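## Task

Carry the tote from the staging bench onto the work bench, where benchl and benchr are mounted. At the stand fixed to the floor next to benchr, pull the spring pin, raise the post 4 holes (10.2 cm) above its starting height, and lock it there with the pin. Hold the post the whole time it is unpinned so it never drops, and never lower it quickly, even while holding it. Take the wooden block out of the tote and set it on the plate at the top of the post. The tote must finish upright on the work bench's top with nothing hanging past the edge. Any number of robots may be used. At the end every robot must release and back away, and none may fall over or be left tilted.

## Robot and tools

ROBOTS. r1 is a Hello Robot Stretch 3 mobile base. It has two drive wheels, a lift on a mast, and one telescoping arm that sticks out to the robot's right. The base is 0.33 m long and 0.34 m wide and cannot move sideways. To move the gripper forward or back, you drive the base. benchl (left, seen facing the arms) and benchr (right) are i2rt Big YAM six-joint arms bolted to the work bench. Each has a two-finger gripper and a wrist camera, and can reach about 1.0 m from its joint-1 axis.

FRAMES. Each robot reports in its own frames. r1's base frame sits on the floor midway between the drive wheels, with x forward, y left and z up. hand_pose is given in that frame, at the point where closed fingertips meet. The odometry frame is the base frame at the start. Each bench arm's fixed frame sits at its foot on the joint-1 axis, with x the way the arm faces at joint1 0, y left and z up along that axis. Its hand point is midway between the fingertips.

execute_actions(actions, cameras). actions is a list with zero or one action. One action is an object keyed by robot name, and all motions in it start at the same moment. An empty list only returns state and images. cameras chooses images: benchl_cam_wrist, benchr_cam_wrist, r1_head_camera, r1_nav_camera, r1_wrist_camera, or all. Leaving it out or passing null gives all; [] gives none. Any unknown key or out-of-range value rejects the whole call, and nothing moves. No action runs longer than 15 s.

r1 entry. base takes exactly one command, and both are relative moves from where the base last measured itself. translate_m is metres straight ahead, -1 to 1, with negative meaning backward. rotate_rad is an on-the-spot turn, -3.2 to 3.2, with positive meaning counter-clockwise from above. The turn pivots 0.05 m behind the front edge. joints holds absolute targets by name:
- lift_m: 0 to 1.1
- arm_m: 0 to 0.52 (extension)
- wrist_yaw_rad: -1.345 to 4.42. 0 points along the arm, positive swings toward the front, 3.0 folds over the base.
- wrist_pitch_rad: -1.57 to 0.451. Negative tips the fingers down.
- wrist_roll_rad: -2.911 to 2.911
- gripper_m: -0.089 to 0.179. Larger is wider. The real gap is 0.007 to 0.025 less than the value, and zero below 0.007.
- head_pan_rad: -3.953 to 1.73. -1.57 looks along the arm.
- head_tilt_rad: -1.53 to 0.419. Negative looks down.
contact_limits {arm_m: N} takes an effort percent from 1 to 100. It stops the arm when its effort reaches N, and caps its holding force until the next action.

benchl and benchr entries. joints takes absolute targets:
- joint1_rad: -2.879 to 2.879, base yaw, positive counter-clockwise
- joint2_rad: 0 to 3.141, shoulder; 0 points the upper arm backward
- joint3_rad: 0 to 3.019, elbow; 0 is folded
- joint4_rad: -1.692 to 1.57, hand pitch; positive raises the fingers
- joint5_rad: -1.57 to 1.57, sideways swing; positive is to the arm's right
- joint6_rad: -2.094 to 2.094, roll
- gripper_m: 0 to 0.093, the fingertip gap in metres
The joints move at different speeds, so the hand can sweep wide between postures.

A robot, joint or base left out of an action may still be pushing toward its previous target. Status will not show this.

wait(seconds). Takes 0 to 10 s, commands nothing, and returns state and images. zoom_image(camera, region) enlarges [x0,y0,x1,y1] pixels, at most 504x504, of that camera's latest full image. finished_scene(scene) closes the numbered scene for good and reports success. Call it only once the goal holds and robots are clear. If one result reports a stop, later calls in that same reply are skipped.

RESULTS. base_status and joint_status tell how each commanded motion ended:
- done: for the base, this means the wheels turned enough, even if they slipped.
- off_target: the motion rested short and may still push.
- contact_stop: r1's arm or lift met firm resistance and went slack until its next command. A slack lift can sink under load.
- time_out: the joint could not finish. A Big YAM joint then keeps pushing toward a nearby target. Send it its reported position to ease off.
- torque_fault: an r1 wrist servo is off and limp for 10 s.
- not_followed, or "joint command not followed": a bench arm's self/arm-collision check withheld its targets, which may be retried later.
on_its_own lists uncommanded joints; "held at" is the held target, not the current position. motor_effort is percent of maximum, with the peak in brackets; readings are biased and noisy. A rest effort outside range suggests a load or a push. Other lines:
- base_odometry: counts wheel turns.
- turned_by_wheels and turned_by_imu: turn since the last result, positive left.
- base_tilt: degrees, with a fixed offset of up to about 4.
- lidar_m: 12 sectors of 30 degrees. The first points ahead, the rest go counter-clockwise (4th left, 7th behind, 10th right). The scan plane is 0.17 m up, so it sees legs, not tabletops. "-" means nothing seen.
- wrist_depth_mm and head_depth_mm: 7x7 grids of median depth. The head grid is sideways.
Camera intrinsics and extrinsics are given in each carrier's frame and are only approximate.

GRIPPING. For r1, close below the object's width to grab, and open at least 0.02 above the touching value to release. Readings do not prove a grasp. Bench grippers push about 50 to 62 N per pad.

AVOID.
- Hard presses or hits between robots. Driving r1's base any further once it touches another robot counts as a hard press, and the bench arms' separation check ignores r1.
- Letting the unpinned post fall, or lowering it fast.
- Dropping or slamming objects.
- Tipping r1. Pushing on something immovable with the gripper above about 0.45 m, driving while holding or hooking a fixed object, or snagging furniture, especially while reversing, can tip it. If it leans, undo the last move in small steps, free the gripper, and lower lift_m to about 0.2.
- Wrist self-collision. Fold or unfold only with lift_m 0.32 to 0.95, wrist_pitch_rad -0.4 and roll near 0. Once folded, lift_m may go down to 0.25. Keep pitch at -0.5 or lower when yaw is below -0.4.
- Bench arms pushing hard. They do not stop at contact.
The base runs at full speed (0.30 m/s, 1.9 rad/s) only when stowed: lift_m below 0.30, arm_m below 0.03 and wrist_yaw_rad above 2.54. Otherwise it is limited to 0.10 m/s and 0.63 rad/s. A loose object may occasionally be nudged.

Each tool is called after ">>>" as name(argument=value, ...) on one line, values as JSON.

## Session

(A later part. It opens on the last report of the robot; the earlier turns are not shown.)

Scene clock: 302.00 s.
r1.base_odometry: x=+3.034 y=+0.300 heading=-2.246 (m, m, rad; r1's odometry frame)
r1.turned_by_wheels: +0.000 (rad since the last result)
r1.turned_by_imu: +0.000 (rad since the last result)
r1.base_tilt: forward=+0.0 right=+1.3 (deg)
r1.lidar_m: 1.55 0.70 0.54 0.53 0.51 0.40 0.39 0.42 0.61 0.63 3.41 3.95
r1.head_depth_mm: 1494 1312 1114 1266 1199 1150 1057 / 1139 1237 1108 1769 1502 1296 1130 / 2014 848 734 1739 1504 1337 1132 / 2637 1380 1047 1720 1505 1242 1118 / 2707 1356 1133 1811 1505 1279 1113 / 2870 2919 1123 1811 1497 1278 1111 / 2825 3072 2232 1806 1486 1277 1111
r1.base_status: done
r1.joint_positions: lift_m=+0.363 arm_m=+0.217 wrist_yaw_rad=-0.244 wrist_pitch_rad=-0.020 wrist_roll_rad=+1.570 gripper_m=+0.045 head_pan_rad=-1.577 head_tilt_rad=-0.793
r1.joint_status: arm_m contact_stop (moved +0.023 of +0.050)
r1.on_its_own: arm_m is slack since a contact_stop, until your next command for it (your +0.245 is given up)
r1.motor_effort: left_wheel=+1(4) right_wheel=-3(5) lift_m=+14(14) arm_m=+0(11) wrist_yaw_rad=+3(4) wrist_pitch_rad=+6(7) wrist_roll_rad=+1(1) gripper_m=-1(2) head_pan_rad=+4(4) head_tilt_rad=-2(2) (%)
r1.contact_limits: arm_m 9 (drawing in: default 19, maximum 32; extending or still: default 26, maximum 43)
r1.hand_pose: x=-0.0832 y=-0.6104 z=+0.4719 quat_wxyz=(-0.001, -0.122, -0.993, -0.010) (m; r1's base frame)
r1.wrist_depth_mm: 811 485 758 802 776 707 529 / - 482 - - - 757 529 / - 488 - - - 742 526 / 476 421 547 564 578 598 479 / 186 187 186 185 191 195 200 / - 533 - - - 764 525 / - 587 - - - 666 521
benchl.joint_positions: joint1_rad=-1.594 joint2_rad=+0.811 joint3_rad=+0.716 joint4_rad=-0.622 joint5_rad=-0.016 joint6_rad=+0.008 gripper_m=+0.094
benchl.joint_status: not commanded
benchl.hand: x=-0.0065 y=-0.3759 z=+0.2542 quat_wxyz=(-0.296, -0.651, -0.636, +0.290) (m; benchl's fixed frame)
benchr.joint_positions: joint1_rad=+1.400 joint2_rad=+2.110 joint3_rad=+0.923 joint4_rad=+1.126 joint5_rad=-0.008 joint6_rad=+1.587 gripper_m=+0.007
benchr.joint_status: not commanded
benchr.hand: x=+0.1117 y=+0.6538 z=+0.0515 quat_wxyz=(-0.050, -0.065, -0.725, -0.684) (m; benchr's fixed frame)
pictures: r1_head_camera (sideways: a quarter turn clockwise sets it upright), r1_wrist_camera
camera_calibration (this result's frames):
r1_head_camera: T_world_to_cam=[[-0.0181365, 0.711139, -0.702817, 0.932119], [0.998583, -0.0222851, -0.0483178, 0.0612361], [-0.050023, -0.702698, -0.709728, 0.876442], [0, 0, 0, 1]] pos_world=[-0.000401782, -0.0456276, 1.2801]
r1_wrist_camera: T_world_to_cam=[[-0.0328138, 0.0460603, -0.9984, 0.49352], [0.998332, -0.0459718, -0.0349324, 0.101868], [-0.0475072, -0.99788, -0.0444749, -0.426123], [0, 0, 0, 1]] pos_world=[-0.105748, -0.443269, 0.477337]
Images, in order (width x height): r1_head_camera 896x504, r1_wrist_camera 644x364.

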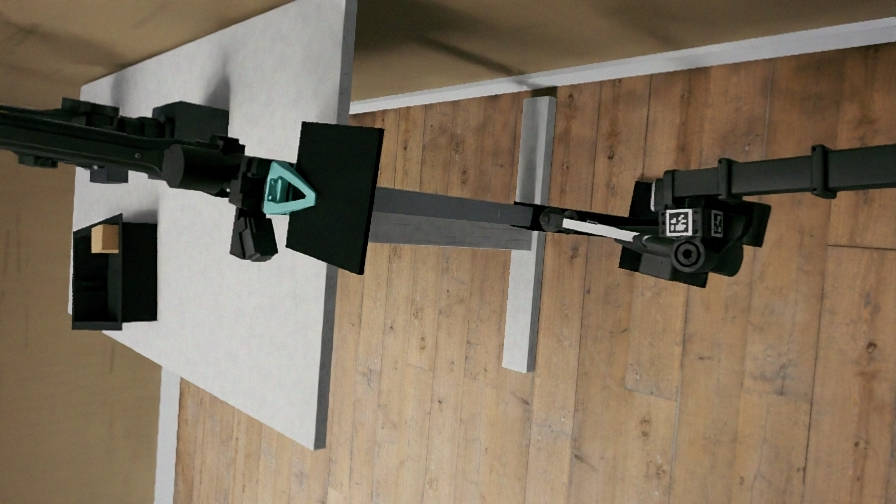

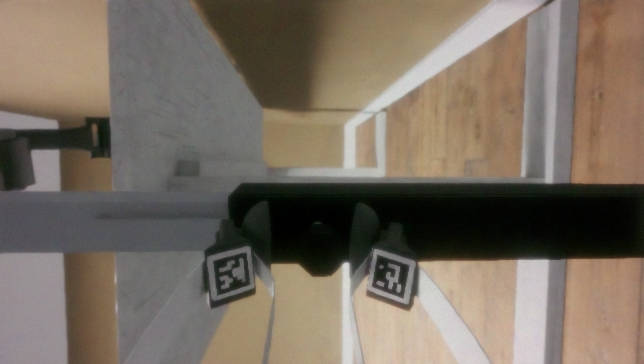

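Deepest grip. Close and pull.

>>> execute_actions(actions=[{"r1":{"joints":{"gripper_m":-0.07,"lift_m":0.36}},"benchr":{"joints":{"joint2_rad":2.05}}}], cameras=["r1_wrist_camera"])

>>> execute_actions(actions=[{"r1":{"joints":{"arm_m":0.197},"base":{"translate_m":0.005}}}], cameras=["r1_wrist_camera"])

>>> execute_actions(actions=[{"benchr":{"joints":{"joint2_rad":1.985}}}], cameras=["r1_wrist_camera"])

Scene clock: 304.40 s.
r1.base_odometry: x=+3.034 y=+0.300 heading=-2.247 (m, m, rad; r1's odometry frame)
r1.turned_by_wheels: +0.000 (rad since the last result)
r1.turned_by_imu: +0.000 (rad since the last result)
r1.base_tilt: forward=-0.1 right=+1.3 (deg)
r1.lidar_m: 1.55 0.70 0.54 0.53 0.51 0.40 0.39 0.42 0.61 0.63 3.40 3.95
r1.head_depth_mm: 1484 1305 1116 1265 1206 1148 1059 / 1139 1230 1105 1761 1502 1291 1127 / 1885 844 735 1747 1487 1336 1127 / 2623 1372 1051 1722 1509 1245 1121 / 2742 1363 1129 1809 1490 1277 1118 / 2845 2908 1124 1801 1492 1275 1114 / 2873 3029 2255 1788 1491 1273 1110
r1.base_status: not commanded
r1.joint_positions: lift_m=+0.360 arm_m=+0.218 wrist_yaw_rad=-0.242 wrist_pitch_rad=-0.022 wrist_roll_rad=+1.570 gripper_m=-0.069 head_pan_rad=-1.577 head_tilt_rad=-0.793
r1.joint_status: all done
r1.on_its_own: arm_m is slack since a contact_stop, until your next command for it (your +0.245 is given up)
r1.motor_effort: left_wheel=-1(3) right_wheel=+3(4) lift_m=+16(16) arm_m=+0(2) wrist_yaw_rad=+1(3) wrist_pitch_rad=+7(11) wrist_roll_rad=+0(0) gripper_m=-33(99) head_pan_rad=+4(4) head_tilt_rad=-2(2) (%)
r1.hand_pose: x=-0.0825 y=-0.6113 z=+0.4692 quat_wxyz=(-0.001, -0.120, -0.993, -0.011) (m; r1's base frame)
r1.wrist_depth_mm: 782 492 778 804 793 721 517 / - 495 - - - 761 528 / - 491 - - - 741 528 / - 424 555 561 575 586 475 / 182 186 184 150 191 194 200 / - 540 783 - - 752 515 / - 500 - - - 746 527
benchl.joint_positions: joint1_rad=-1.594 joint2_rad=+0.811 joint3_rad=+0.716 joint4_rad=-0.622 joint5_rad=-0.016 joint6_rad=+0.008 gripper_m=+0.094
benchl.joint_status: not commanded
benchl.hand: x=-0.0065 y=-0.3759 z=+0.2542 quat_wxyz=(-0.296, -0.651, -0.636, +0.290) (m; benchl's fixed frame)
benchr.joint_positions: joint1_rad=+1.400 joint2_rad=+2.110 joint3_rad=+0.923 joint4_rad=+1.126 joint5_rad=-0.008 joint6_rad=+1.587 gripper_m=+0.007
benchr.joint_status: all done
benchr.hand: x=+0.1117 y=+0.6538 z=+0.0515 quat_wxyz=(-0.050, -0.065, -0.725, -0.684) (m; benchr's fixed frame)
pictures: r1_wrist_camera
camera_calibration (this result's frames):
r1_wrist_camera: T_world_to_cam=[[-0.0321009, 0.0481034, -0.998326, 0.492202], [0.998481, -0.0432124, -0.034188, 0.102398], [-0.0447846, -0.997907, -0.0466432, -0.425915], [0, 0, 0, 1]] pos_world=[-0.105517, -0.444276, 0.475013]
Images, in order (width x height): r1_wrist_camera 644x364.

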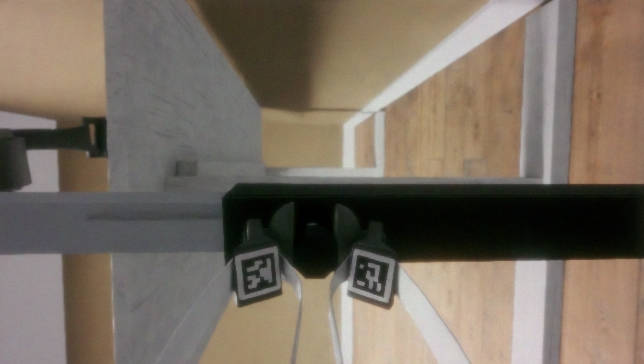

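Scene clock: 305.60 s.
r1.base_odometry: x=+3.031 y=+0.296 heading=-2.247 (m, m, rad; r1's odometry frame)
r1.turned_by_wheels: +0.000 (rad since the last result)
r1.turned_by_imu: +0.000 (rad since the last result)
r1.base_tilt: forward=-0.1 right=+1.3 (deg)
r1.lidar_m: 1.56 0.70 0.54 0.53 0.52 0.40 0.40 0.42 0.62 0.63 3.43 3.97
r1.head_depth_mm: 1512 1321 1117 1282 1220 1163 1066 / 1100 1237 1065 1779 1512 1290 1126 / 2000 849 739 1726 1483 1330 1142 / 2660 1370 1047 1722 1490 1273 1113 / 2685 1365 1134 1806 1495 1281 1122 / 2832 3035 1128 1792 1489 1282 1111 / 2851 3057 2259 1787 1475 1273 1108
r1.base_status: done
r1.joint_positions: lift_m=+0.360 arm_m=+0.198 wrist_yaw_rad=-0.244 wrist_pitch_rad=-0.021 wrist_roll_rad=+1.570 gripper_m=-0.062 head_pan_rad=-1.577 head_tilt_rad=-0.793
r1.joint_status: all done
r1.on_its_own: gripper_m is held at -0.063, not at your -0.070, by its stall guard, which is still easing
r1.motor_effort: left_wheel=+0(7) right_wheel=+2(13) lift_m=+16(16) arm_m=-6(14) wrist_yaw_rad=+3(9) wrist_pitch_rad=+7(7) wrist_roll_rad=+0(0) gripper_m=-30(33) head_pan_rad=+5(4) head_tilt_rad=-2(2) (%)
r1.hand_pose: x=-0.0831 y=-0.5908 z=+0.4693 quat_wxyz=(-0.001, -0.122, -0.993, -0.011) (m; r1's base frame)
r1.wrist_depth_mm: 790 539 787 796 797 696 515 / - 542 - - - 763 523 / - 547 - - - 775 521 / 479 450 581 231 237 243 248 / 208 209 208 168 213 217 222 / - 529 772 - - 757 519 / - 553 - - - 755 520
benchl.joint_positions: joint1_rad=-1.594 joint2_rad=+0.811 joint3_rad=+0.716 joint4_rad=-0.622 joint5_rad=-0.016 joint6_rad=+0.008 gripper_m=+0.094
benchl.joint_status: not commanded
benchl.hand: x=-0.0065 y=-0.3759 z=+0.2542 quat_wxyz=(-0.296, -0.651, -0.636, +0.290) (m; benchl's fixed frame)
benchr.joint_positions: joint1_rad=+1.400 joint2_rad=+2.105 joint3_rad=+0.923 joint4_rad=+1.140 joint5_rad=-0.008 joint6_rad=+1.587 gripper_m=+0.006
benchr.joint_status: not commanded
benchr.hand: x=+0.1118 y=+0.6543 z=+0.0581 quat_wxyz=(-0.051, -0.065, -0.719, -0.690) (m; benchr's fixed frame)
pictures: r1_wrist_camera
camera_calibration (this result's frames):
r1_wrist_camera: T_world_to_cam=[[-0.0321393, 0.0475862, -0.99835, 0.49104], [0.998377, -0.0454635, -0.0343071, 0.102567], [-0.047021, -0.997832, -0.0460478, -0.405838], [0, 0, 0, 1]] pos_world=[-0.105701, -0.423662, 0.475061]
Images, in order (width x height): r1_wrist_camera 644x364.

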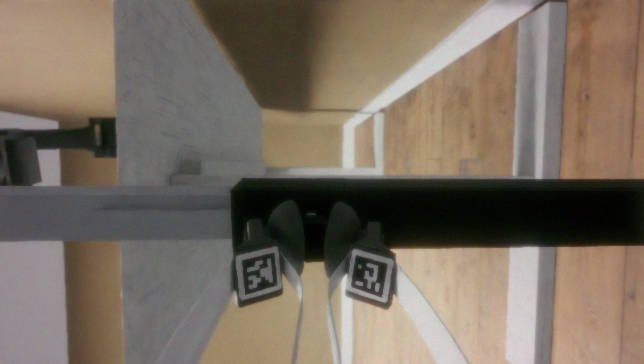

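Scene clock: 306.53 s.
r1.base_odometry: x=+3.031 y=+0.296 heading=-2.247 (m, m, rad; r1's odometry frame)
r1.turned_by_wheels: +0.000 (rad since the last result)
r1.turned_by_imu: +0.000 (rad since the last result)
r1.base_tilt: forward=+0.0 right=+1.4 (deg)
r1.lidar_m: 1.55 0.70 0.54 0.53 0.52 0.40 0.40 0.42 0.62 0.63 3.40 3.97
r1.head_depth_mm: 1505 1332 1106 1286 1213 1163 1067 / 1104 1234 1064 1773 1517 1293 1128 / 2000 836 717 1730 1477 1346 1141 / 2666 1365 1094 1710 1502 1272 1115 / 2724 1360 1135 1820 1506 1281 1112 / 2834 3076 1125 1811 1511 1272 1113 / 2870 3023 2252 1805 1495 1273 1105
r1.base_status: not commanded
r1.joint_positions: lift_m=+0.360 arm_m=+0.197 wrist_yaw_rad=-0.244 wrist_pitch_rad=-0.022 wrist_roll_rad=+1.570 gripper_m=-0.059 head_pan_rad=-1.577 head_tilt_rad=-0.793
r1.joint_status: not commanded
r1.on_its_own: gripper_m is held at -0.060, not at your -0.070, by its stall guard, which is still easing
r1.motor_effort: left_wheel=+0(0) right_wheel=+2(2) lift_m=+16(16) arm_m=-4(6) wrist_yaw_rad=+3(3) wrist_pitch_rad=+7(7) wrist_roll_rad=+0(0) gripper_m=-28(31) head_pan_rad=+4(4) head_tilt_rad=-2(2) (%)
r1.hand_pose: x=-0.0831 y=-0.5905 z=+0.4691 quat_wxyz=(-0.001, -0.122, -0.993, -0.011) (m; r1's base frame)
r1.wrist_depth_mm: 793 530 779 789 807 699 512 / - 536 - - - 773 516 / - 534 - - - 765 519 / - 451 571 233 235 241 248 / 207 210 212 172 214 218 224 / - 542 768 - - 745 517 / - 543 - - - 748 524
benchl.joint_positions: joint1_rad=-1.594 joint2_rad=+0.811 joint3_rad=+0.716 joint4_rad=-0.622 joint5_rad=-0.016 joint6_rad=+0.008 gripper_m=+0.094
benchl.joint_status: not commanded
benchl.hand: x=-0.0065 y=-0.3759 z=+0.2542 quat_wxyz=(-0.296, -0.651, -0.636, +0.290) (m; benchl's fixed frame)
benchr.joint_positions: joint1_rad=+1.400 joint2_rad=+2.068 joint3_rad=+0.917 joint4_rad=+1.133 joint5_rad=-0.007 joint6_rad=+1.587 gripper_m=+0.006
benchr.joint_status: all done
benchr.hand: x=+0.1119 y=+0.6544 z=+0.0777 quat_wxyz=(-0.051, -0.064, -0.710, -0.699) (m; benchr's fixed frame)
pictures: r1_wrist_camera
camera_calibration (this result's frames):
r1_wrist_camera: T_world_to_cam=[[-0.0319591, 0.0483133, -0.998321, 0.491266], [0.998384, -0.0454209, -0.0341593, 0.10252], [-0.046995, -0.997799, -0.0467836, -0.405191], [0, 0, 0, 1]] pos_world=[-0.105696, -0.423378, 0.474986]
Images, in order (width x height): r1_wrist_camera 644x364.

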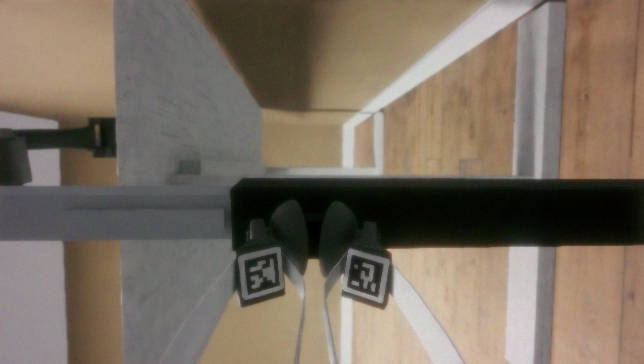

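>>> execute_actions(actions=[{"benchr":{"joints":{"joint2_rad":1.93,"joint4_rad":1.10,"joint3_rad":0.905}}}], cameras=[])

>>> execute_actions(actions=[{"benchr":{"joints":{"joint2_rad":1.87,"joint4_rad":1.05}}}], cameras=[])

>>> execute_actions(actions=[{"benchr":{"joints":{"joint2_rad":1.82,"joint4_rad":1.0,"joint3_rad":0.91}}}], cameras=["r1_wrist_camera"])

Scene clock: 308.13 s.
r1.base_odometry: x=+3.031 y=+0.296 heading=-2.247 (m, m, rad; r1's odometry frame)
r1.turned_by_wheels: +0.000 (rad since the last result)
r1.turned_by_imu: +0.000 (rad since the last result)
r1.base_tilt: forward=-0.1 right=+1.3 (deg)
r1.lidar_m: 1.55 0.70 0.54 0.53 0.52 0.40 0.40 0.42 0.62 0.63 3.43 3.96
r1.head_depth_mm: 1511 1327 1110 1288 1213 1161 1067 / 1108 1235 1070 1780 1511 1292 1122 / 1988 818 719 1726 1481 1339 1142 / 2640 1370 1094 1721 1502 1270 1121 / 2707 1367 1131 1817 1500 1289 1114 / 2840 3085 1123 1805 1495 1274 1114 / 2884 3047 2255 1799 1489 1268 1110
r1.base_status: not commanded
r1.joint_positions: lift_m=+0.360 arm_m=+0.197 wrist_yaw_rad=-0.244 wrist_pitch_rad=-0.022 wrist_roll_rad=+1.570 gripper_m=-0.050 head_pan_rad=-1.577 head_tilt_rad=-0.793
r1.joint_status: not commanded
r1.on_its_own: gripper_m is held at -0.051, not at your -0.070, by its stall guard, which is still easing
r1.motor_effort: left_wheel=+0(0) right_wheel=+2(2) lift_m=+16(16) arm_m=-4(4) wrist_yaw_rad=+3(3) wrist_pitch_rad=+7(7) wrist_roll_rad=+0(1) gripper_m=-13(24) head_pan_rad=+4(4) head_tilt_rad=-2(2) (%)
r1.hand_pose: x=-0.0831 y=-0.5905 z=+0.4691 quat_wxyz=(-0.001, -0.122, -0.993, -0.011) (m; r1's base frame)
r1.wrist_depth_mm: 808 538 761 809 804 692 520 / - 535 - - - 744 517 / - 538 - - - 766 520 / - 454 564 229 235 243 248 / 207 210 211 172 212 218 222 / - 546 769 - - 764 520 / - 537 - - - 772 525
benchl.joint_positions: joint1_rad=-1.594 joint2_rad=+0.811 joint3_rad=+0.716 joint4_rad=-0.622 joint5_rad=-0.016 joint6_rad=+0.008 gripper_m=+0.094
benchl.joint_status: not commanded
benchl.hand: x=-0.0065 y=-0.3759 z=+0.2542 quat_wxyz=(-0.296, -0.651, -0.636, +0.290) (m; benchl's fixed frame)
benchr.joint_positions: joint1_rad=+1.400 joint2_rad=+2.043 joint3_rad=+0.915 joint4_rad=+1.073 joint5_rad=-0.007 joint6_rad=+1.587 gripper_m=+0.006
benchr.joint_status: all done
benchr.hand: x=+0.1119 y=+0.6545 z=+0.0779 quat_wxyz=(-0.050, -0.065, -0.723, -0.686) (m; benchr's fixed frame)
pictures: none
No camera images: the call's "cameras" was empty. Leave "cameras" out to get every camera's image.

Scene clock: 309.83 s.
r1.base_odometry: x=+3.031 y=+0.296 heading=-2.247 (m, m, rad; r1's odometry frame)
r1.turned_by_wheels: +0.000 (rad since the last result)
r1.turned_by_imu: +0.000 (rad since the last result)
r1.base_tilt: forward=+0.0 right=+1.3 (deg)
r1.lidar_m: 1.55 0.70 0.54 0.53 0.52 0.40 0.40 0.42 0.62 0.63 3.41 3.97
r1.head_depth_mm: 1501 1328 1115 1285 1218 1166 1068 / 1102 1235 1066 1783 1517 1286 1127 / 2016 810 717 1717 1484 1339 1140 / 2652 1370 1093 1712 1499 1267 1109 / 2687 1364 1130 1805 1515 1287 1115 / 2829 3041 1122 1804 1501 1277 1112 / 2861 3063 2247 1794 1484 1280 1113
r1.base_status: not commanded
r1.joint_positions: lift_m=+0.360 arm_m=+0.197 wrist_yaw_rad=-0.244 wrist_pitch_rad=-0.022 wrist_roll_rad=+1.570 gripper_m=-0.044 head_pan_rad=-1.577 head_tilt_rad=-0.793
r1.joint_status: not commanded
r1.on_its_own: gripper_m is held at -0.045, not at your -0.070, by its stall guard, which is still easing
r1.motor_effort: left_wheel=+0(0) right_wheel=+2(2) lift_m=+16(16) arm_m=-4(4) wrist_yaw_rad=+3(3) wrist_pitch_rad=+7(7) wrist_roll_rad=+0(0) gripper_m=-23(24) head_pan_rad=+4(4) head_tilt_rad=-2(2) (%)
r1.hand_pose: x=-0.0831 y=-0.5905 z=+0.4691 quat_wxyz=(-0.001, -0.122, -0.993, -0.011) (m; r1's base frame)
r1.wrist_depth_mm: 815 544 774 807 791 691 515 / - 543 - - - 754 523 / - 536 - - - 760 520 / - 453 574 234 236 242 248 / 206 209 212 172 213 217 222 / - 550 768 - - 765 517 / - 531 - - - 755 525
benchl.joint_positions: joint1_rad=-1.594 joint2_rad=+0.811 joint3_rad=+0.716 joint4_rad=-0.622 joint5_rad=-0.016 joint6_rad=+0.008 gripper_m=+0.094
benchl.joint_status: not commanded
benchl.hand: x=-0.0065 y=-0.3759 z=+0.2542 quat_wxyz=(-0.296, -0.651, -0.636, +0.290) (m; benchl's fixed frame)
benchr.joint_positions: joint1_rad=+1.400 joint2_rad=+2.023 joint3_rad=+0.915 joint4_rad=+1.021 joint5_rad=-0.007 joint6_rad=+1.587 gripper_m=+0.008
benchr.joint_status: joint2_rad time_out (moved -0.021 of -0.173); the others done
benchr.on_its_own: joint2_rad reads +2.023 and still pushes toward +1.870 since a time_out
benchr.hand: x=+0.1119 y=+0.6546 z=+0.0785 quat_wxyz=(-0.049, -0.066, -0.734, -0.674) (m; benchr's fixed frame)
pictures: none
No camera images: the call's "cameras" was empty. Leave "cameras" out to get every camera's image.

not run: a stop came earlier in this reply.

>>> execute_actions(actions=[{"r1":{"joints":{"gripper_m":0.045}},"benchr":{"joints":{"joint2_rad":2.02,"joint4_rad":1.12}}}], cameras=[])

>>> execute_actions(actions=[{"r1":{"joints":{"arm_m":0.217},"base":{"translate_m":-0.005}}}], cameras=[])

>>> execute_actions(actions=[{"r1":{"joints":{"gripper_m":-0.07}},"benchr":{"joints":{"joint2_rad":2.0}}}], cameras=[])

>>> execute_actions(actions=[{"r1":{"joints":{"arm_m":0.201},"base":{"translate_m":0.004}}}], cameras=[])

>>> execute_actions(actions=[{"benchr":{"joints":{"joint2_rad":1.81,"joint4_rad":1.01,"joint3_rad":0.91}}}], cameras=["r1_wrist_camera"])

Scene clock: 312.63 s.
r1.base_odometry: x=+3.031 y=+0.296 heading=-2.247 (m, m, rad; r1's odometry frame)
r1.turned_by_wheels: +0.000 (rad since the last result)
r1.turned_by_imu: +0.000 (rad since the last result)
r1.base_tilt: forward=-0.1 right=+1.3 (deg)
r1.lidar_m: 1.55 0.70 0.54 0.53 0.52 0.40 0.40 0.42 0.62 0.63 3.45 3.97
r1.head_depth_mm: 1512 1325 1112 1279 1224 1161 1069 / 1110 1235 1065 1771 1521 1291 1124 / 2013 823 716 1725 1476 1340 1143 / 2621 1376 1092 1714 1500 1271 1114 / 2714 1363 1130 1818 1501 1285 1120 / 2846 3066 1126 1803 1494 1278 1115 / 2835 3050 2254 1788 1487 1266 1110
r1.base_status: not commanded
r1.joint_positions: lift_m=+0.360 arm_m=+0.197 wrist_yaw_rad=-0.243 wrist_pitch_rad=-0.022 wrist_roll_rad=+1.570 gripper_m=+0.045 head_pan_rad=-1.577 head_tilt_rad=-0.793
r1.joint_status: all done
r1.motor_effort: left_wheel=+0(0) right_wheel=+1(2) lift_m=+17(16) arm_m=-3(4) wrist_yaw_rad=+2(3) wrist_pitch_rad=+7(7) wrist_roll_rad=-1(0) gripper_m=+0(80) head_pan_rad=+4(4) head_tilt_rad=-2(2) (%)
r1.hand_pose: x=-0.0829 y=-0.5904 z=+0.4691 quat_wxyz=(-0.001, -0.121, -0.993, -0.011) (m; r1's base frame)
r1.wrist_depth_mm: 831 547 764 817 791 686 528 / - 534 - - - 743 522 / - 529 - - - 754 523 / - 450 562 228 232 239 245 / 208 209 208 207 215 220 224 / - 543 - - - 762 525 / - 601 - - - 644 522
benchl.joint_positions: joint1_rad=-1.594 joint2_rad=+0.811 joint3_rad=+0.716 joint4_rad=-0.622 joint5_rad=-0.016 joint6_rad=+0.008 gripper_m=+0.094
benchl.joint_status: not commanded
benchl.hand: x=-0.0065 y=-0.3759 z=+0.2542 quat_wxyz=(-0.296, -0.651, -0.636, +0.290) (m; benchl's fixed frame)
benchr.joint_positions: joint1_rad=+1.400 joint2_rad=+2.047 joint3_rad=+0.914 joint4_rad=+1.080 joint5_rad=-0.007 joint6_rad=+1.587 gripper_m=+0.007
benchr.joint_status: all done
benchr.hand: x=+0.1118 y=+0.6539 z=+0.0768 quat_wxyz=(-0.050, -0.065, -0.723, -0.686) (m; benchr's fixed frame)
pictures: none
No camera images: the call's "cameras" was empty. Leave "cameras" out to get every camera's image.

Scene clock: 314.00 s.
r1.base_odometry: x=+3.034 y=+0.300 heading=-2.247 (m, m, rad; r1's odometry frame)
r1.turned_by_wheels: +0.000 (rad since the last result)
r1.turned_by_imu: +0.000 (rad since the last result)
r1.base_tilt: forward=-0.1 right=+1.3 (deg)
r1.lidar_m: 1.55 0.70 0.54 0.53 0.51 0.40 0.39 0.42 0.61 0.63 3.41 3.99
r1.head_depth_mm: 1486 1314 1110 1271 1203 1151 1060 / 1136 1235 1066 1776 1508 1300 1126 / 1993 816 717 1733 1493 1336 1143 / 2640 1370 1089 1713 1509 1249 1123 / 2739 1368 1125 1806 1496 1284 1114 / 2834 2965 1128 1806 1504 1278 1113 / 2851 3072 2270 1795 1486 1273 1107
r1.base_status: done
r1.joint_positions: lift_m=+0.360 arm_m=+0.216 wrist_yaw_rad=-0.243 wrist_pitch_rad=-0.021 wrist_roll_rad=+1.570 gripper_m=+0.045 head_pan_rad=-1.577 head_tilt_rad=-0.793
r1.joint_status: all done
r1.motor_effort: left_wheel=+0(3) right_wheel=+0(6) lift_m=+16(17) arm_m=+5(5) wrist_yaw_rad=+2(2) wrist_pitch_rad=+7(7) wrist_roll_rad=+0(0) gripper_m=+0(0) head_pan_rad=+5(4) head_tilt_rad=-2(2) (%)
r1.hand_pose: x=-0.0828 y=-0.6096 z=+0.4693 quat_wxyz=(-0.001, -0.121, -0.993, -0.011) (m; r1's base frame)
r1.wrist_depth_mm: 821 491 767 772 786 707 515 / - 494 - - - 757 519 / - 482 - - - 774 524 / - 428 547 568 571 580 484 / 186 188 188 185 192 197 201 / - 543 - - - 766 517 / - 604 - - - 666 515
benchl.joint_positions: joint1_rad=-1.594 joint2_rad=+0.811 joint3_rad=+0.716 joint4_rad=-0.622 joint5_rad=-0.016 joint6_rad=+0.008 gripper_m=+0.094
benchl.joint_status: not commanded
benchl.hand: x=-0.0065 y=-0.3759 z=+0.2542 quat_wxyz=(-0.296, -0.651, -0.636, +0.290) (m; benchl's fixed frame)
benchr.joint_positions: joint1_rad=+1.400 joint2_rad=+2.047 joint3_rad=+0.914 joint4_rad=+1.080 joint5_rad=-0.007 joint6_rad=+1.587 gripper_m=+0.007
benchr.joint_status: not commanded
benchr.hand: x=+0.1118 y=+0.6539 z=+0.0768 quat_wxyz=(-0.050, -0.065, -0.723, -0.686) (m; benchr's fixed frame)
pictures: none
No camera images: the call's "cameras" was empty. Leave "cameras" out to get every camera's image.

Scene clock: 315.63 s.
r1.base_odometry: x=+3.034 y=+0.300 heading=-2.246 (m, m, rad; r1's odometry frame)
r1.turned_by_wheels: +0.000 (rad since the last result)
r1.turned_by_imu: +0.000 (rad since the last result)
r1.base_tilt: forward=+0.0 right=+1.3 (deg)
r1.lidar_m: 1.55 0.70 0.54 0.53 0.51 0.40 0.39 0.42 0.61 0.63 3.41 3.98
r1.head_depth_mm: 1496 1314 1110 1269 1207 1151 1057 / 1138 1236 1070 1775 1505 1300 1125 / 2010 817 719 1743 1493 1338 1148 / 2634 1388 1093 1717 1500 1227 1120 / 2735 1366 1131 1807 1495 1281 1114 / 2820 2911 1129 1815 1504 1279 1112 / 2825 3086 2251 1801 1490 1268 1114
r1.base_status: not commanded
r1.joint_positions: lift_m=+0.360 arm_m=+0.216 wrist_yaw_rad=-0.247 wrist_pitch_rad=-0.015 wrist_roll_rad=+1.570 gripper_m=-0.068 head_pan_rad=-1.577 head_tilt_rad=-0.793
r1.joint_status: all done
r1.motor_effort: left_wheel=+1(1) right_wheel=-5(5) lift_m=+16(17) arm_m=+10(9) wrist_yaw_rad=+5(5) wrist_pitch_rad=+5(7) wrist_roll_rad=+0(0) gripper_m=-36(99) head_pan_rad=+4(4) head_tilt_rad=-2(2) (%)
r1.hand_pose: x=-0.0839 y=-0.6090 z=+0.4711 quat_wxyz=(+0.000, -0.123, -0.992, -0.008) (m; r1's base frame)
r1.wrist_depth_mm: 807 484 744 776 810 693 525 / - 485 - - - 764 526 / - 527 - - - 771 524 / - 442 556 575 573 590 486 / 188 190 189 165 193 197 201 / - 530 817 - - 779 527 / - 492 - - - 747 523
benchl.joint_positions: joint1_rad=-1.594 joint2_rad=+0.811 joint3_rad=+0.716 joint4_rad=-0.622 joint5_rad=-0.016 joint6_rad=+0.008 gripper_m=+0.094
benchl.joint_status: not commanded
benchl.hand: x=-0.0065 y=-0.3759 z=+0.2542 quat_wxyz=(-0.296, -0.651, -0.636, +0.290) (m; benchl's fixed frame)
benchr.joint_positions: joint1_rad=+1.400 joint2_rad=+2.047 joint3_rad=+0.914 joint4_rad=+1.080 joint5_rad=-0.007 joint6_rad=+1.587 gripper_m=+0.007
benchr.joint_status: all done
benchr.hand: x=+0.1118 y=+0.6539 z=+0.0768 quat_wxyz=(-0.050, -0.065, -0.723, -0.686) (m; benchr's fixed frame)
pictures: none
No camera images: the call's "cameras" was empty. Leave "cameras" out to get every camera's image.

Scene clock: 316.70 s.
r1.base_odometry: x=+3.031 y=+0.297 heading=-2.246 (m, m, rad; r1's odometry frame)
r1.turned_by_wheels: +0.000 (rad since the last result)
r1.turned_by_imu: +0.000 (rad since the last result)
r1.base_tilt: forward=-0.1 right=+1.3 (deg)
r1.lidar_m: 1.55 0.70 0.54 0.53 0.52 0.40 0.40 0.42 0.62 0.63 3.42 3.97
r1.head_depth_mm: 1505 1324 1115 1282 1219 1161 1062 / 1105 1232 1065 1776 1526 1293 1128 / 1997 810 724 1737 1486 1322 1148 / 2648 1366 1090 1708 1502 1265 1119 / 2727 1366 1133 1806 1503 1285 1116 / 2840 3023 1124 1807 1492 1280 1113 / 2862 3083 2260 1795 1488 1265 1106
r1.base_status: done
r1.joint_positions: lift_m=+0.360 arm_m=+0.202 wrist_yaw_rad=-0.244 wrist_pitch_rad=-0.021 wrist_roll_rad=+1.570 gripper_m=-0.063 head_pan_rad=-1.577 head_tilt_rad=-0.793
r1.joint_status: all done
r1.on_its_own: gripper_m is held at -0.063, not at your -0.070, by its stall guard, which is still easing
r1.motor_effort: left_wheel=+0(9) right_wheel=+4(11) lift_m=+16(16) arm_m=-8(15) wrist_yaw_rad=+3(7) wrist_pitch_rad=+7(8) wrist_roll_rad=-1(0) gripper_m=-13(35) head_pan_rad=+4(4) head_tilt_rad=-2(2) (%)
r1.hand_pose: x=-0.0832 y=-0.5949 z=+0.4695 quat_wxyz=(-0.001, -0.122, -0.992, -0.011) (m; r1's base frame)
r1.wrist_depth_mm: 796 529 767 785 811 710 523 / - 543 - - - 758 524 / - 531 - - - 774 520 / - 453 552 235 239 246 251 / 202 206 204 164 209 212 218 / - 537 761 - - 746 519 / - 486 - - - 771 518
benchl.joint_positions: joint1_rad=-1.594 joint2_rad=+0.811 joint3_rad=+0.716 joint4_rad=-0.622 joint5_rad=-0.016 joint6_rad=+0.008 gripper_m=+0.094
benchl.joint_status: not commanded
benchl.hand: x=-0.0065 y=-0.3759 z=+0.2542 quat_wxyz=(-0.296, -0.651, -0.636, +0.290) (m; benchl's fixed frame)
benchr.joint_positions: joint1_rad=+1.400 joint2_rad=+2.047 joint3_rad=+0.914 joint4_rad=+1.089 joint5_rad=-0.007 joint6_rad=+1.587 gripper_m=+0.006
benchr.joint_status: not commanded
benchr.hand: x=+0.1118 y=+0.6541 z=+0.0790 quat_wxyz=(-0.051, -0.065, -0.719, -0.690) (m; benchr's fixed frame)
pictures: none
No camera images: the call's "cameras" was empty. Leave "cameras" out to get every camera's image.

Scene clock: 318.73 s.
r1.base_odometry: x=+3.031 y=+0.297 heading=-2.246 (m, m, rad; r1's odometry frame)
r1.turned_by_wheels: +0.000 (rad since the last result)
r1.turned_by_imu: +0.000 (rad since the last result)
r1.base_tilt: forward=+0.0 right=+1.3 (deg)
r1.lidar_m: 1.55 0.70 0.54 0.53 0.52 0.40 0.40 0.42 0.62 0.63 3.43 3.98
r1.head_depth_mm: 1498 1316 1113 1284 1218 1161 1068 / 1105 1238 1064 1783 1518 1295 1124 / 2011 758 706 1716 1484 1319 1142 / 2638 1382 1044 1702 1503 1259 1118 / 2712 1354 1125 1828 1495 1277 1120 / 2806 3054 1119 1791 1505 1272 1114 / 2860 3040 2248 1793 1493 1276 1105
r1.base_status: not commanded
r1.joint_positions: lift_m=+0.360 arm_m=+0.202 wrist_yaw_rad=-0.244 wrist_pitch_rad=-0.021 wrist_roll_rad=+1.570 gripper_m=-0.053 head_pan_rad=-1.577 head_tilt_rad=-0.793
r1.joint_status: not commanded
r1.on_its_own: gripper_m is held at -0.054, not at your -0.070, by its stall guard, which is still easing
r1.motor_effort: left_wheel=+0(0) right_wheel=+3(4) lift_m=+16(16) arm_m=-7(8) wrist_yaw_rad=+3(3) wrist_pitch_rad=+7(7) wrist_roll_rad=+0(0) gripper_m=-18(32) head_pan_rad=+5(4) head_tilt_rad=-2(2) (%)
r1.hand_pose: x=-0.0832 y=-0.5948 z=+0.4694 quat_wxyz=(-0.001, -0.122, -0.992, -0.011) (m; r1's base frame)
r1.wrist_depth_mm: 789 537 771 812 802 697 525 / - 546 - - - 768 516 / - 535 - - - 756 534 / - 447 566 233 239 245 251 / 203 205 207 166 208 212 218 / - 543 766 - - 748 529 / - 488 - - - 757 515
benchl.joint_positions: joint1_rad=-1.594 joint2_rad=+0.811 joint3_rad=+0.716 joint4_rad=-0.622 joint5_rad=-0.016 joint6_rad=+0.008 gripper_m=+0.094
benchl.joint_status: not commanded
benchl.hand: x=-0.0065 y=-0.3759 z=+0.2542 quat_wxyz=(-0.296, -0.651, -0.636, +0.290) (m; benchl's fixed frame)
benchr.joint_positions: joint1_rad=+1.400 joint2_rad=+1.963 joint3_rad=+0.909 joint4_rad=+0.978 joint5_rad=-0.007 joint6_rad=+1.587 gripper_m=+0.007
benchr.joint_status: joint2_rad time_out (moved -0.084 of -0.237); the others done
benchr.on_its_own: joint2_rad reads +1.963 and still pushes toward +1.810 since a time_out
benchr.hand: x=+0.1118 y=+0.6541 z=+0.1037 quat_wxyz=(-0.050, -0.066, -0.730, -0.678) (m; benchr's fixed frame)
pictures: r1_wrist_camera
camera_calibration (this result's frames):
r1_wrist_camera: T_world_to_cam=[[-0.0321894, 0.047305, -0.998362, 0.49113], [0.998351, -0.0459767, -0.0343676, 0.102232], [-0.0475271, -0.997822, -0.045747, -0.410081], [0, 0, 0, 1]] pos_world=[-0.105744, -0.427721, 0.475079]
Images, in order (width x height): r1_wrist_camera 644x364.

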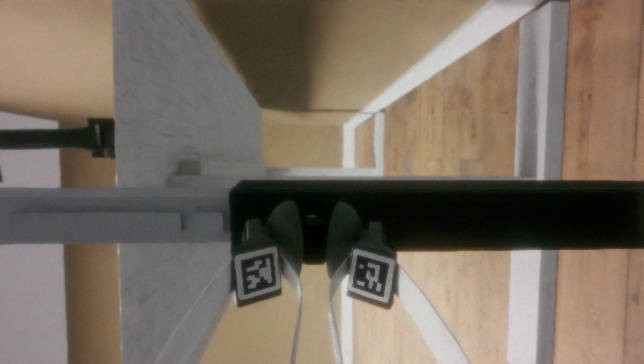

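Hole 2. One hole per cycle works; repeat twice.

>>> execute_actions(actions=[{"r1":{"joints":{"gripper_m":0.045}},"benchr":{"joints":{"joint2_rad":1.95,"joint4_rad":1.05}}}], cameras=[])

>>> execute_actions(actions=[{"r1":{"joints":{"arm_m":0.216},"base":{"translate_m":-0.004}}}], cameras=[])

>>> execute_actions(actions=[{"r1":{"joints":{"gripper_m":-0.07}},"benchr":{"joints":{"joint2_rad":1.93}}}], cameras=[])

>>> execute_actions(actions=[{"r1":{"joints":{"arm_m":0.199},"base":{"translate_m":0.004}}}], cameras=[])

>>> execute_actions(actions=[{"benchr":{"joints":{"joint2_rad":1.81,"joint4_rad":0.99}}}], cameras=[])

>>> execute_actions(actions=[{"r1":{"joints":{"gripper_m":0.045}},"benchr":{"joints":{"joint2_rad":1.88}}}], cameras=["r1_wrist_camera"])

Scene clock: 321.77 s.
r1.base_odometry: x=+3.031 y=+0.297 heading=-2.246 (m, m, rad; r1's odometry frame)
r1.turned_by_wheels: +0.000 (rad since the last result)
r1.turned_by_imu: +0.000 (rad since the last result)
r1.base_tilt: forward=+0.0 right=+1.4 (deg)
r1.lidar_m: 1.55 0.70 0.54 0.53 0.52 0.40 0.40 0.42 0.62 0.63 3.42 3.98
r1.head_depth_mm: 1511 1323 1114 1278 1215 1157 1071 / 1107 1241 1066 1788 1514 1294 1129 / 1997 760 708 1723 1478 1315 1139 / 2665 1377 1053 1718 1506 1255 1122 / 2706 1351 1132 1810 1511 1279 1116 / 2826 3068 1124 1804 1494 1278 1112 / 2879 3073 2232 1804 1485 1264 1111
r1.base_status: not commanded
r1.joint_positions: lift_m=+0.360 arm_m=+0.201 wrist_yaw_rad=-0.243 wrist_pitch_rad=-0.023 wrist_roll_rad=+1.570 gripper_m=+0.045 head_pan_rad=-1.577 head_tilt_rad=-0.793
r1.joint_status: all done
r1.motor_effort: left_wheel=+0(0) right_wheel=+1(4) lift_m=+17(17) arm_m=-4(7) wrist_yaw_rad=+2(3) wrist_pitch_rad=+7(7) wrist_roll_rad=+0(1) gripper_m=-1(82) head_pan_rad=+4(4) head_tilt_rad=-2(2) (%)
r1.hand_pose: x=-0.0829 y=-0.5944 z=+0.4690 quat_wxyz=(-0.001, -0.121, -0.993, -0.012) (m; r1's base frame)
r1.wrist_depth_mm: 817 494 772 799 808 725 523 / - 538 - - - 758 513 / - 549 - - - 740 521 / - 456 575 228 234 241 247 / 203 206 205 203 210 214 219 / - 539 - - - 737 527 / - 612 - - - 664 523
benchl.joint_positions: joint1_rad=-1.594 joint2_rad=+0.811 joint3_rad=+0.716 joint4_rad=-0.622 joint5_rad=-0.016 joint6_rad=+0.008 gripper_m=+0.094
benchl.joint_status: not commanded
benchl.hand: x=-0.0065 y=-0.3759 z=+0.2542 quat_wxyz=(-0.296, -0.651, -0.636, +0.290) (m; benchl's fixed frame)
benchr.joint_positions: joint1_rad=+1.400 joint2_rad=+1.979 joint3_rad=+0.909 joint4_rad=+1.013 joint5_rad=-0.007 joint6_rad=+1.587 gripper_m=+0.007
benchr.joint_status: all done
benchr.hand: x=+0.1118 y=+0.6542 z=+0.1021 quat_wxyz=(-0.050, -0.065, -0.724, -0.685) (m; benchr's fixed frame)
pictures: none
No camera images: the call's "cameras" was empty. Leave "cameras" out to get every camera's image.

Scene clock: 322.93 s.
r1.base_odometry: x=+3.034 y=+0.300 heading=-2.246 (m, m, rad; r1's odometry frame)
r1.turned_by_wheels: +0.000 (rad since the last result)
r1.turned_by_imu: +0.000 (rad since the last result)
r1.base_tilt: forward=-0.1 right=+1.4 (deg)
r1.lidar_m: 1.56 0.70 0.54 0.53 0.51 0.40 0.39 0.42 0.61 0.63 3.41 3.98
r1.head_depth_mm: 1490 1310 1110 1269 1205 1145 1057 / 1139 1237 1065 1762 1505 1289 1128 / 2009 753 709 1744 1501 1325 1141 / 2652 1379 1012 1715 1515 1232 1123 / 2696 1360 1130 1805 1504 1290 1119 / 2816 2923 1126 1809 1489 1279 1113 / 2841 3038 2265 1804 1490 1273 1106
r1.base_status: done
r1.joint_positions: lift_m=+0.360 arm_m=+0.216 wrist_yaw_rad=-0.243 wrist_pitch_rad=-0.023 wrist_roll_rad=+1.570 gripper_m=+0.045 head_pan_rad=-1.577 head_tilt_rad=-0.793
r1.joint_status: all done
r1.motor_effort: left_wheel=+1(4) right_wheel=-1(5) lift_m=+17(17) arm_m=+3(3) wrist_yaw_rad=+2(2) wrist_pitch_rad=+7(7) wrist_roll_rad=+0(0) gripper_m=+1(1) head_pan_rad=+4(4) head_tilt_rad=-2(2) (%)
r1.hand_pose: x=-0.0828 y=-0.6088 z=+0.4690 quat_wxyz=(-0.001, -0.121, -0.993, -0.012) (m; r1's base frame)
r1.wrist_depth_mm: 804 493 776 806 777 710 518 / - 488 - - - 759 525 / - 494 - - - 758 524 / - 426 551 563 580 584 479 / 187 189 189 186 194 197 203 / - 542 - - - 749 527 / - 602 - - - 655 518
benchl.joint_positions: joint1_rad=-1.594 joint2_rad=+0.811 joint3_rad=+0.716 joint4_rad=-0.622 joint5_rad=-0.016 joint6_rad=+0.008 gripper_m=+0.094
benchl.joint_status: not commanded
benchl.hand: x=-0.0065 y=-0.3759 z=+0.2542 quat_wxyz=(-0.296, -0.651, -0.636, +0.290) (m; benchl's fixed frame)
benchr.joint_positions: joint1_rad=+1.400 joint2_rad=+1.979 joint3_rad=+0.909 joint4_rad=+1.013 joint5_rad=-0.007 joint6_rad=+1.587 gripper_m=+0.007
benchr.joint_status: not commanded
benchr.hand: x=+0.1118 y=+0.6542 z=+0.1021 quat_wxyz=(-0.050, -0.065, -0.724, -0.685) (m; benchr's fixed frame)
pictures: none
No camera images: the call's "cameras" was empty. Leave "cameras" out to get every camera's image.

Scene clock: 324.57 s.
r1.base_odometry: x=+3.034 y=+0.300 heading=-2.246 (m, m, rad; r1's odometry frame)
r1.turned_by_wheels: +0.000 (rad since the last result)
r1.turned_by_imu: +0.000 (rad since the last result)
r1.base_tilt: forward=-0.1 right=+1.3 (deg)
r1.lidar_m: 1.55 0.70 0.54 0.53 0.51 0.40 0.39 0.42 0.61 0.63 3.41 3.97
r1.head_depth_mm: 1479 1314 1116 1264 1202 1151 1062 / 1145 1234 1061 1770 1502 1287 1130 / 1865 753 708 1721 1499 1335 1144 / 2669 1378 1009 1720 1503 1247 1121 / 2735 1361 1127 1809 1497 1279 1117 / 2821 2907 1123 1800 1488 1272 1112 / 2857 3045 2240 1791 1490 1267 1107
r1.base_status: not commanded
r1.joint_positions: lift_m=+0.360 arm_m=+0.216 wrist_yaw_rad=-0.242 wrist_pitch_rad=-0.022 wrist_roll_rad=+1.570 gripper_m=-0.069 head_pan_rad=-1.577 head_tilt_rad=-0.793
r1.joint_status: all done
r1.motor_effort: left_wheel=+0(1) right_wheel=+1(1) lift_m=+16(17) arm_m=-3(3) wrist_yaw_rad=+1(2) wrist_pitch_rad=+7(8) wrist_roll_rad=+0(0) gripper_m=-34(99) head_pan_rad=+4(4) head_tilt_rad=-2(3) (%)
r1.hand_pose: x=-0.0826 y=-0.6095 z=+0.4693 quat_wxyz=(-0.001, -0.121, -0.993, -0.011) (m; r1's base frame)
r1.wrist_depth_mm: 795 490 760 792 783 707 531 / - 494 - - - 743 526 / - 491 - - - 771 533 / - 457 541 559 583 581 481 / 185 188 186 168 193 197 200 / - 540 754 - - 764 529 / - 490 - - - 762 520
benchl.joint_positions: joint1_rad=-1.594 joint2_rad=+0.811 joint3_rad=+0.716 joint4_rad=-0.622 joint5_rad=-0.016 joint6_rad=+0.008 gripper_m=+0.094
benchl.joint_status: not commanded
benchl.hand: x=-0.0065 y=-0.3759 z=+0.2542 quat_wxyz=(-0.296, -0.651, -0.636, +0.290) (m; benchl's fixed frame)
benchr.joint_positions: joint1_rad=+1.400 joint2_rad=+1.979 joint3_rad=+0.909 joint4_rad=+1.013 joint5_rad=-0.007 joint6_rad=+1.587 gripper_m=+0.007
benchr.joint_status: all done
benchr.hand: x=+0.1118 y=+0.6542 z=+0.1021 quat_wxyz=(-0.050, -0.065, -0.724, -0.685) (m; benchr's fixed frame)
pictures: none
No camera images: the call's "cameras" was empty. Leave "cameras" out to get every camera's image.

Scene clock: 325.70 s.
r1.base_odometry: x=+3.031 y=+0.297 heading=-2.247 (m, m, rad; r1's odometry frame)
r1.turned_by_wheels: +0.000 (rad since the last result)
r1.turned_by_imu: +0.000 (rad since the last result)
r1.base_tilt: forward=+0.0 right=+1.4 (deg)
r1.lidar_m: 1.55 0.70 0.54 0.53 0.52 0.40 0.39 0.42 0.62 0.63 3.42 3.99
r1.head_depth_mm: 1505 1323 1116 1282 1214 1157 1066 / 1099 1240 1063 1774 1524 1297 1124 / 2006 758 702 1724 1475 1313 1142 / 2655 1381 1048 1723 1511 1274 1116 / 2705 1356 1138 1805 1503 1279 1116 / 2838 3032 1124 1802 1498 1276 1116 / 2836 3090 2252 1787 1488 1270 1108
r1.base_status: done
r1.joint_positions: lift_m=+0.360 arm_m=+0.200 wrist_yaw_rad=-0.244 wrist_pitch_rad=-0.021 wrist_roll_rad=+1.570 gripper_m=-0.062 head_pan_rad=-1.577 head_tilt_rad=-0.793
r1.joint_status: all done
r1.on_its_own: gripper_m is held at -0.063, not at your -0.070, by its stall guard, which is still easing
r1.motor_effort: left_wheel=+0(8) right_wheel=+3(12) lift_m=+17(16) arm_m=-7(15) wrist_yaw_rad=+2(6) wrist_pitch_rad=+7(7) wrist_roll_rad=+0(0) gripper_m=-30(34) head_pan_rad=+4(4) head_tilt_rad=-2(2) (%)
r1.hand_pose: x=-0.0831 y=-0.5929 z=+0.4694 quat_wxyz=(-0.001, -0.122, -0.993, -0.011) (m; r1's base frame)
r1.wrist_depth_mm: 784 538 769 793 821 720 521 / - 537 - - - 743 523 / - 538 - - - 742 529 / - 453 560 235 241 248 252 / 204 208 208 166 211 215 222 / - 534 755 - - 750 516 / - 501 - - - 777 525
benchl.joint_positions: joint1_rad=-1.594 joint2_rad=+0.811 joint3_rad=+0.716 joint4_rad=-0.622 joint5_rad=-0.016 joint6_rad=+0.008 gripper_m=+0.094
benchl.joint_status: not commanded
benchl.hand: x=-0.0065 y=-0.3759 z=+0.2542 quat_wxyz=(-0.296, -0.651, -0.636, +0.290) (m; benchl's fixed frame)
benchr.joint_positions: joint1_rad=+1.400 joint2_rad=+1.979 joint3_rad=+0.909 joint4_rad=+1.023 joint5_rad=-0.007 joint6_rad=+1.587 gripper_m=+0.006
benchr.joint_status: not commanded
benchr.hand: x=+0.1119 y=+0.6543 z=+0.1045 quat_wxyz=(-0.051, -0.065, -0.720, -0.689) (m; benchr's fixed frame)
pictures: none
No camera images: the call's "cameras" was empty. Leave "cameras" out to get every camera's image.

Scene clock: 326.40 s.
r1.base_odometry: x=+3.031 y=+0.297 heading=-2.247 (m, m, rad; r1's odometry frame)
r1.turned_by_wheels: +0.000 (rad since the last result)
r1.turned_by_imu: +0.000 (rad since the last result)
r1.base_tilt: forward=-0.1 right=+1.3 (deg)
r1.lidar_m: 1.56 0.70 0.54 0.53 0.52 0.40 0.39 0.42 0.62 0.63 3.43 3.98
r1.head_depth_mm: 1509 1318 1117 1285 1213 1158 1073 / 1104 1236 1063 1781 1530 1296 1128 / 2007 724 709 1713 1482 1317 1138 / 2643 1373 1009 1716 1501 1265 1119 / 2684 1366 1131 1815 1495 1285 1118 / 2858 3066 1122 1819 1494 1274 1115 / 2850 3061 2254 1792 1485 1276 1110
r1.base_status: not commanded
r1.joint_positions: lift_m=+0.360 arm_m=+0.200 wrist_yaw_rad=-0.244 wrist_pitch_rad=-0.021 wrist_roll_rad=+1.570 gripper_m=-0.059 head_pan_rad=-1.577 head_tilt_rad=-0.793
r1.joint_status: not commanded
r1.on_its_own: gripper_m is held at -0.060, not at your -0.070, by its stall guard, which is still easing
r1.motor_effort: left_wheel=+0(0) right_wheel=+3(3) lift_m=+16(17) arm_m=-6(7) wrist_yaw_rad=+3(3) wrist_pitch_rad=+7(7) wrist_roll_rad=+0(0) gripper_m=-29(31) head_pan_rad=+4(4) head_tilt_rad=-3(2) (%)
r1.hand_pose: x=-0.0831 y=-0.5927 z=+0.4693 quat_wxyz=(-0.001, -0.122, -0.993, -0.011) (m; r1's base frame)
r1.wrist_depth_mm: 815 529 768 797 793 712 517 / - 533 - - - 770 522 / - 544 - - - 770 523 / - 452 570 237 241 246 253 / 205 206 209 169 211 217 220 / - 542 764 - - 753 525 / - 537 - - - 768 530
benchl.joint_positions: joint1_rad=-1.594 joint2_rad=+0.811 joint3_rad=+0.716 joint4_rad=-0.622 joint5_rad=-0.016 joint6_rad=+0.008 gripper_m=+0.094
benchl.joint_status: not commanded
benchl.hand: x=-0.0065 y=-0.3759 z=+0.2542 quat_wxyz=(-0.296, -0.651, -0.636, +0.290) (m; benchl's fixed frame)
benchr.joint_positions: joint1_rad=+1.400 joint2_rad=+1.916 joint3_rad=+0.909 joint4_rad=+0.956 joint5_rad=-0.007 joint6_rad=+1.587 gripper_m=+0.006
benchr.joint_status: all done
benchr.hand: x=+0.1122 y=+0.6542 z=+0.1282 quat_wxyz=(-0.051, -0.065, -0.722, -0.687) (m; benchr's fixed frame)
pictures: none
No camera images: the call's "cameras" was empty. Leave "cameras" out to get every camera's image.

Scene clock: 327.93 s.
r1.base_odometry: x=+3.031 y=+0.297 heading=-2.246 (m, m, rad; r1's odometry frame)
r1.turned_by_wheels: +0.000 (rad since the last result)
r1.turned_by_imu: +0.000 (rad since the last result)
r1.base_tilt: forward=+0.0 right=+1.3 (deg)
r1.lidar_m: 1.55 0.70 0.54 0.53 0.52 0.40 0.40 0.42 0.62 0.63 3.43 3.98
r1.head_depth_mm: 1500 1333 1109 1281 1209 1162 1069 / 1104 1235 1063 1773 1511 1299 1128 / 1999 731 707 1740 1466 1324 1140 / 2628 1366 1010 1707 1504 1274 1120 / 2721 1358 1131 1802 1505 1280 1113 / 2856 3020 1115 1816 1496 1285 1114 / 2862 3027 2243 1800 1494 1269 1109
r1.base_status: not commanded
r1.joint_positions: lift_m=+0.360 arm_m=+0.199 wrist_yaw_rad=-0.243 wrist_pitch_rad=-0.022 wrist_roll_rad=+1.570 gripper_m=+0.045 head_pan_rad=-1.577 head_tilt_rad=-0.793
r1.joint_status: all done
r1.motor_effort: left_wheel=+0(0) right_wheel=+1(3) lift_m=+17(16) arm_m=-3(6) wrist_yaw_rad=+2(3) wrist_pitch_rad=+7(7) wrist_roll_rad=+0(0) gripper_m=+1(81) head_pan_rad=+4(4) head_tilt_rad=-2(2) (%)
r1.hand_pose: x=-0.0829 y=-0.5924 z=+0.4691 quat_wxyz=(-0.001, -0.121, -0.993, -0.012) (m; r1's base frame)
r1.wrist_depth_mm: 820 551 768 806 796 704 520 / - 535 - - - 766 517 / - 549 - - - 766 520 / - 449 562 231 237 242 250 / 205 207 209 204 213 215 221 / - 541 - - - 768 519 / - 614 - - - 655 516
benchl.joint_positions: joint1_rad=-1.594 joint2_rad=+0.811 joint3_rad=+0.716 joint4_rad=-0.622 joint5_rad=-0.016 joint6_rad=+0.008 gripper_m=+0.094
benchl.joint_status: not commanded
benchl.hand: x=-0.0065 y=-0.3759 z=+0.2542 quat_wxyz=(-0.296, -0.651, -0.636, +0.290) (m; benchl's fixed frame)
benchr.joint_positions: joint1_rad=+1.400 joint2_rad=+1.917 joint3_rad=+0.909 joint4_rad=+0.956 joint5_rad=-0.007 joint6_rad=+1.587 gripper_m=+0.006
benchr.joint_status: all done
benchr.hand: x=+0.1122 y=+0.6542 z=+0.1275 quat_wxyz=(-0.051, -0.065, -0.722, -0.687) (m; benchr's fixed frame)
pictures: r1_wrist_camera
camera_calibration (this result's frames):
r1_wrist_camera: T_world_to_cam=[[-0.0319205, 0.0485491, -0.998311, 0.491422], [0.998408, -0.0449128, -0.0341078, 0.102581], [-0.0464928, -0.997811, -0.0470382, -0.406996], [0, 0, 0, 1]] pos_world=[-0.105653, -0.425356, 0.474946]
Images, in order (width x height): r1_wrist_camera 644x364.

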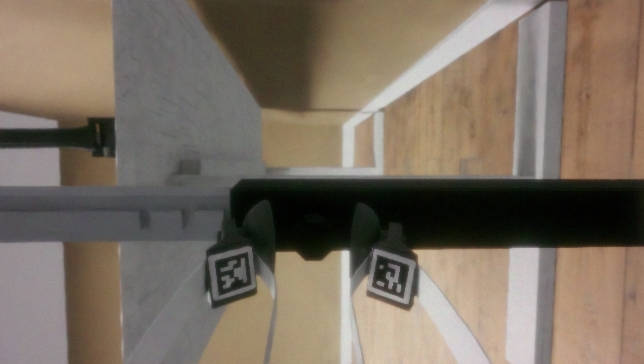

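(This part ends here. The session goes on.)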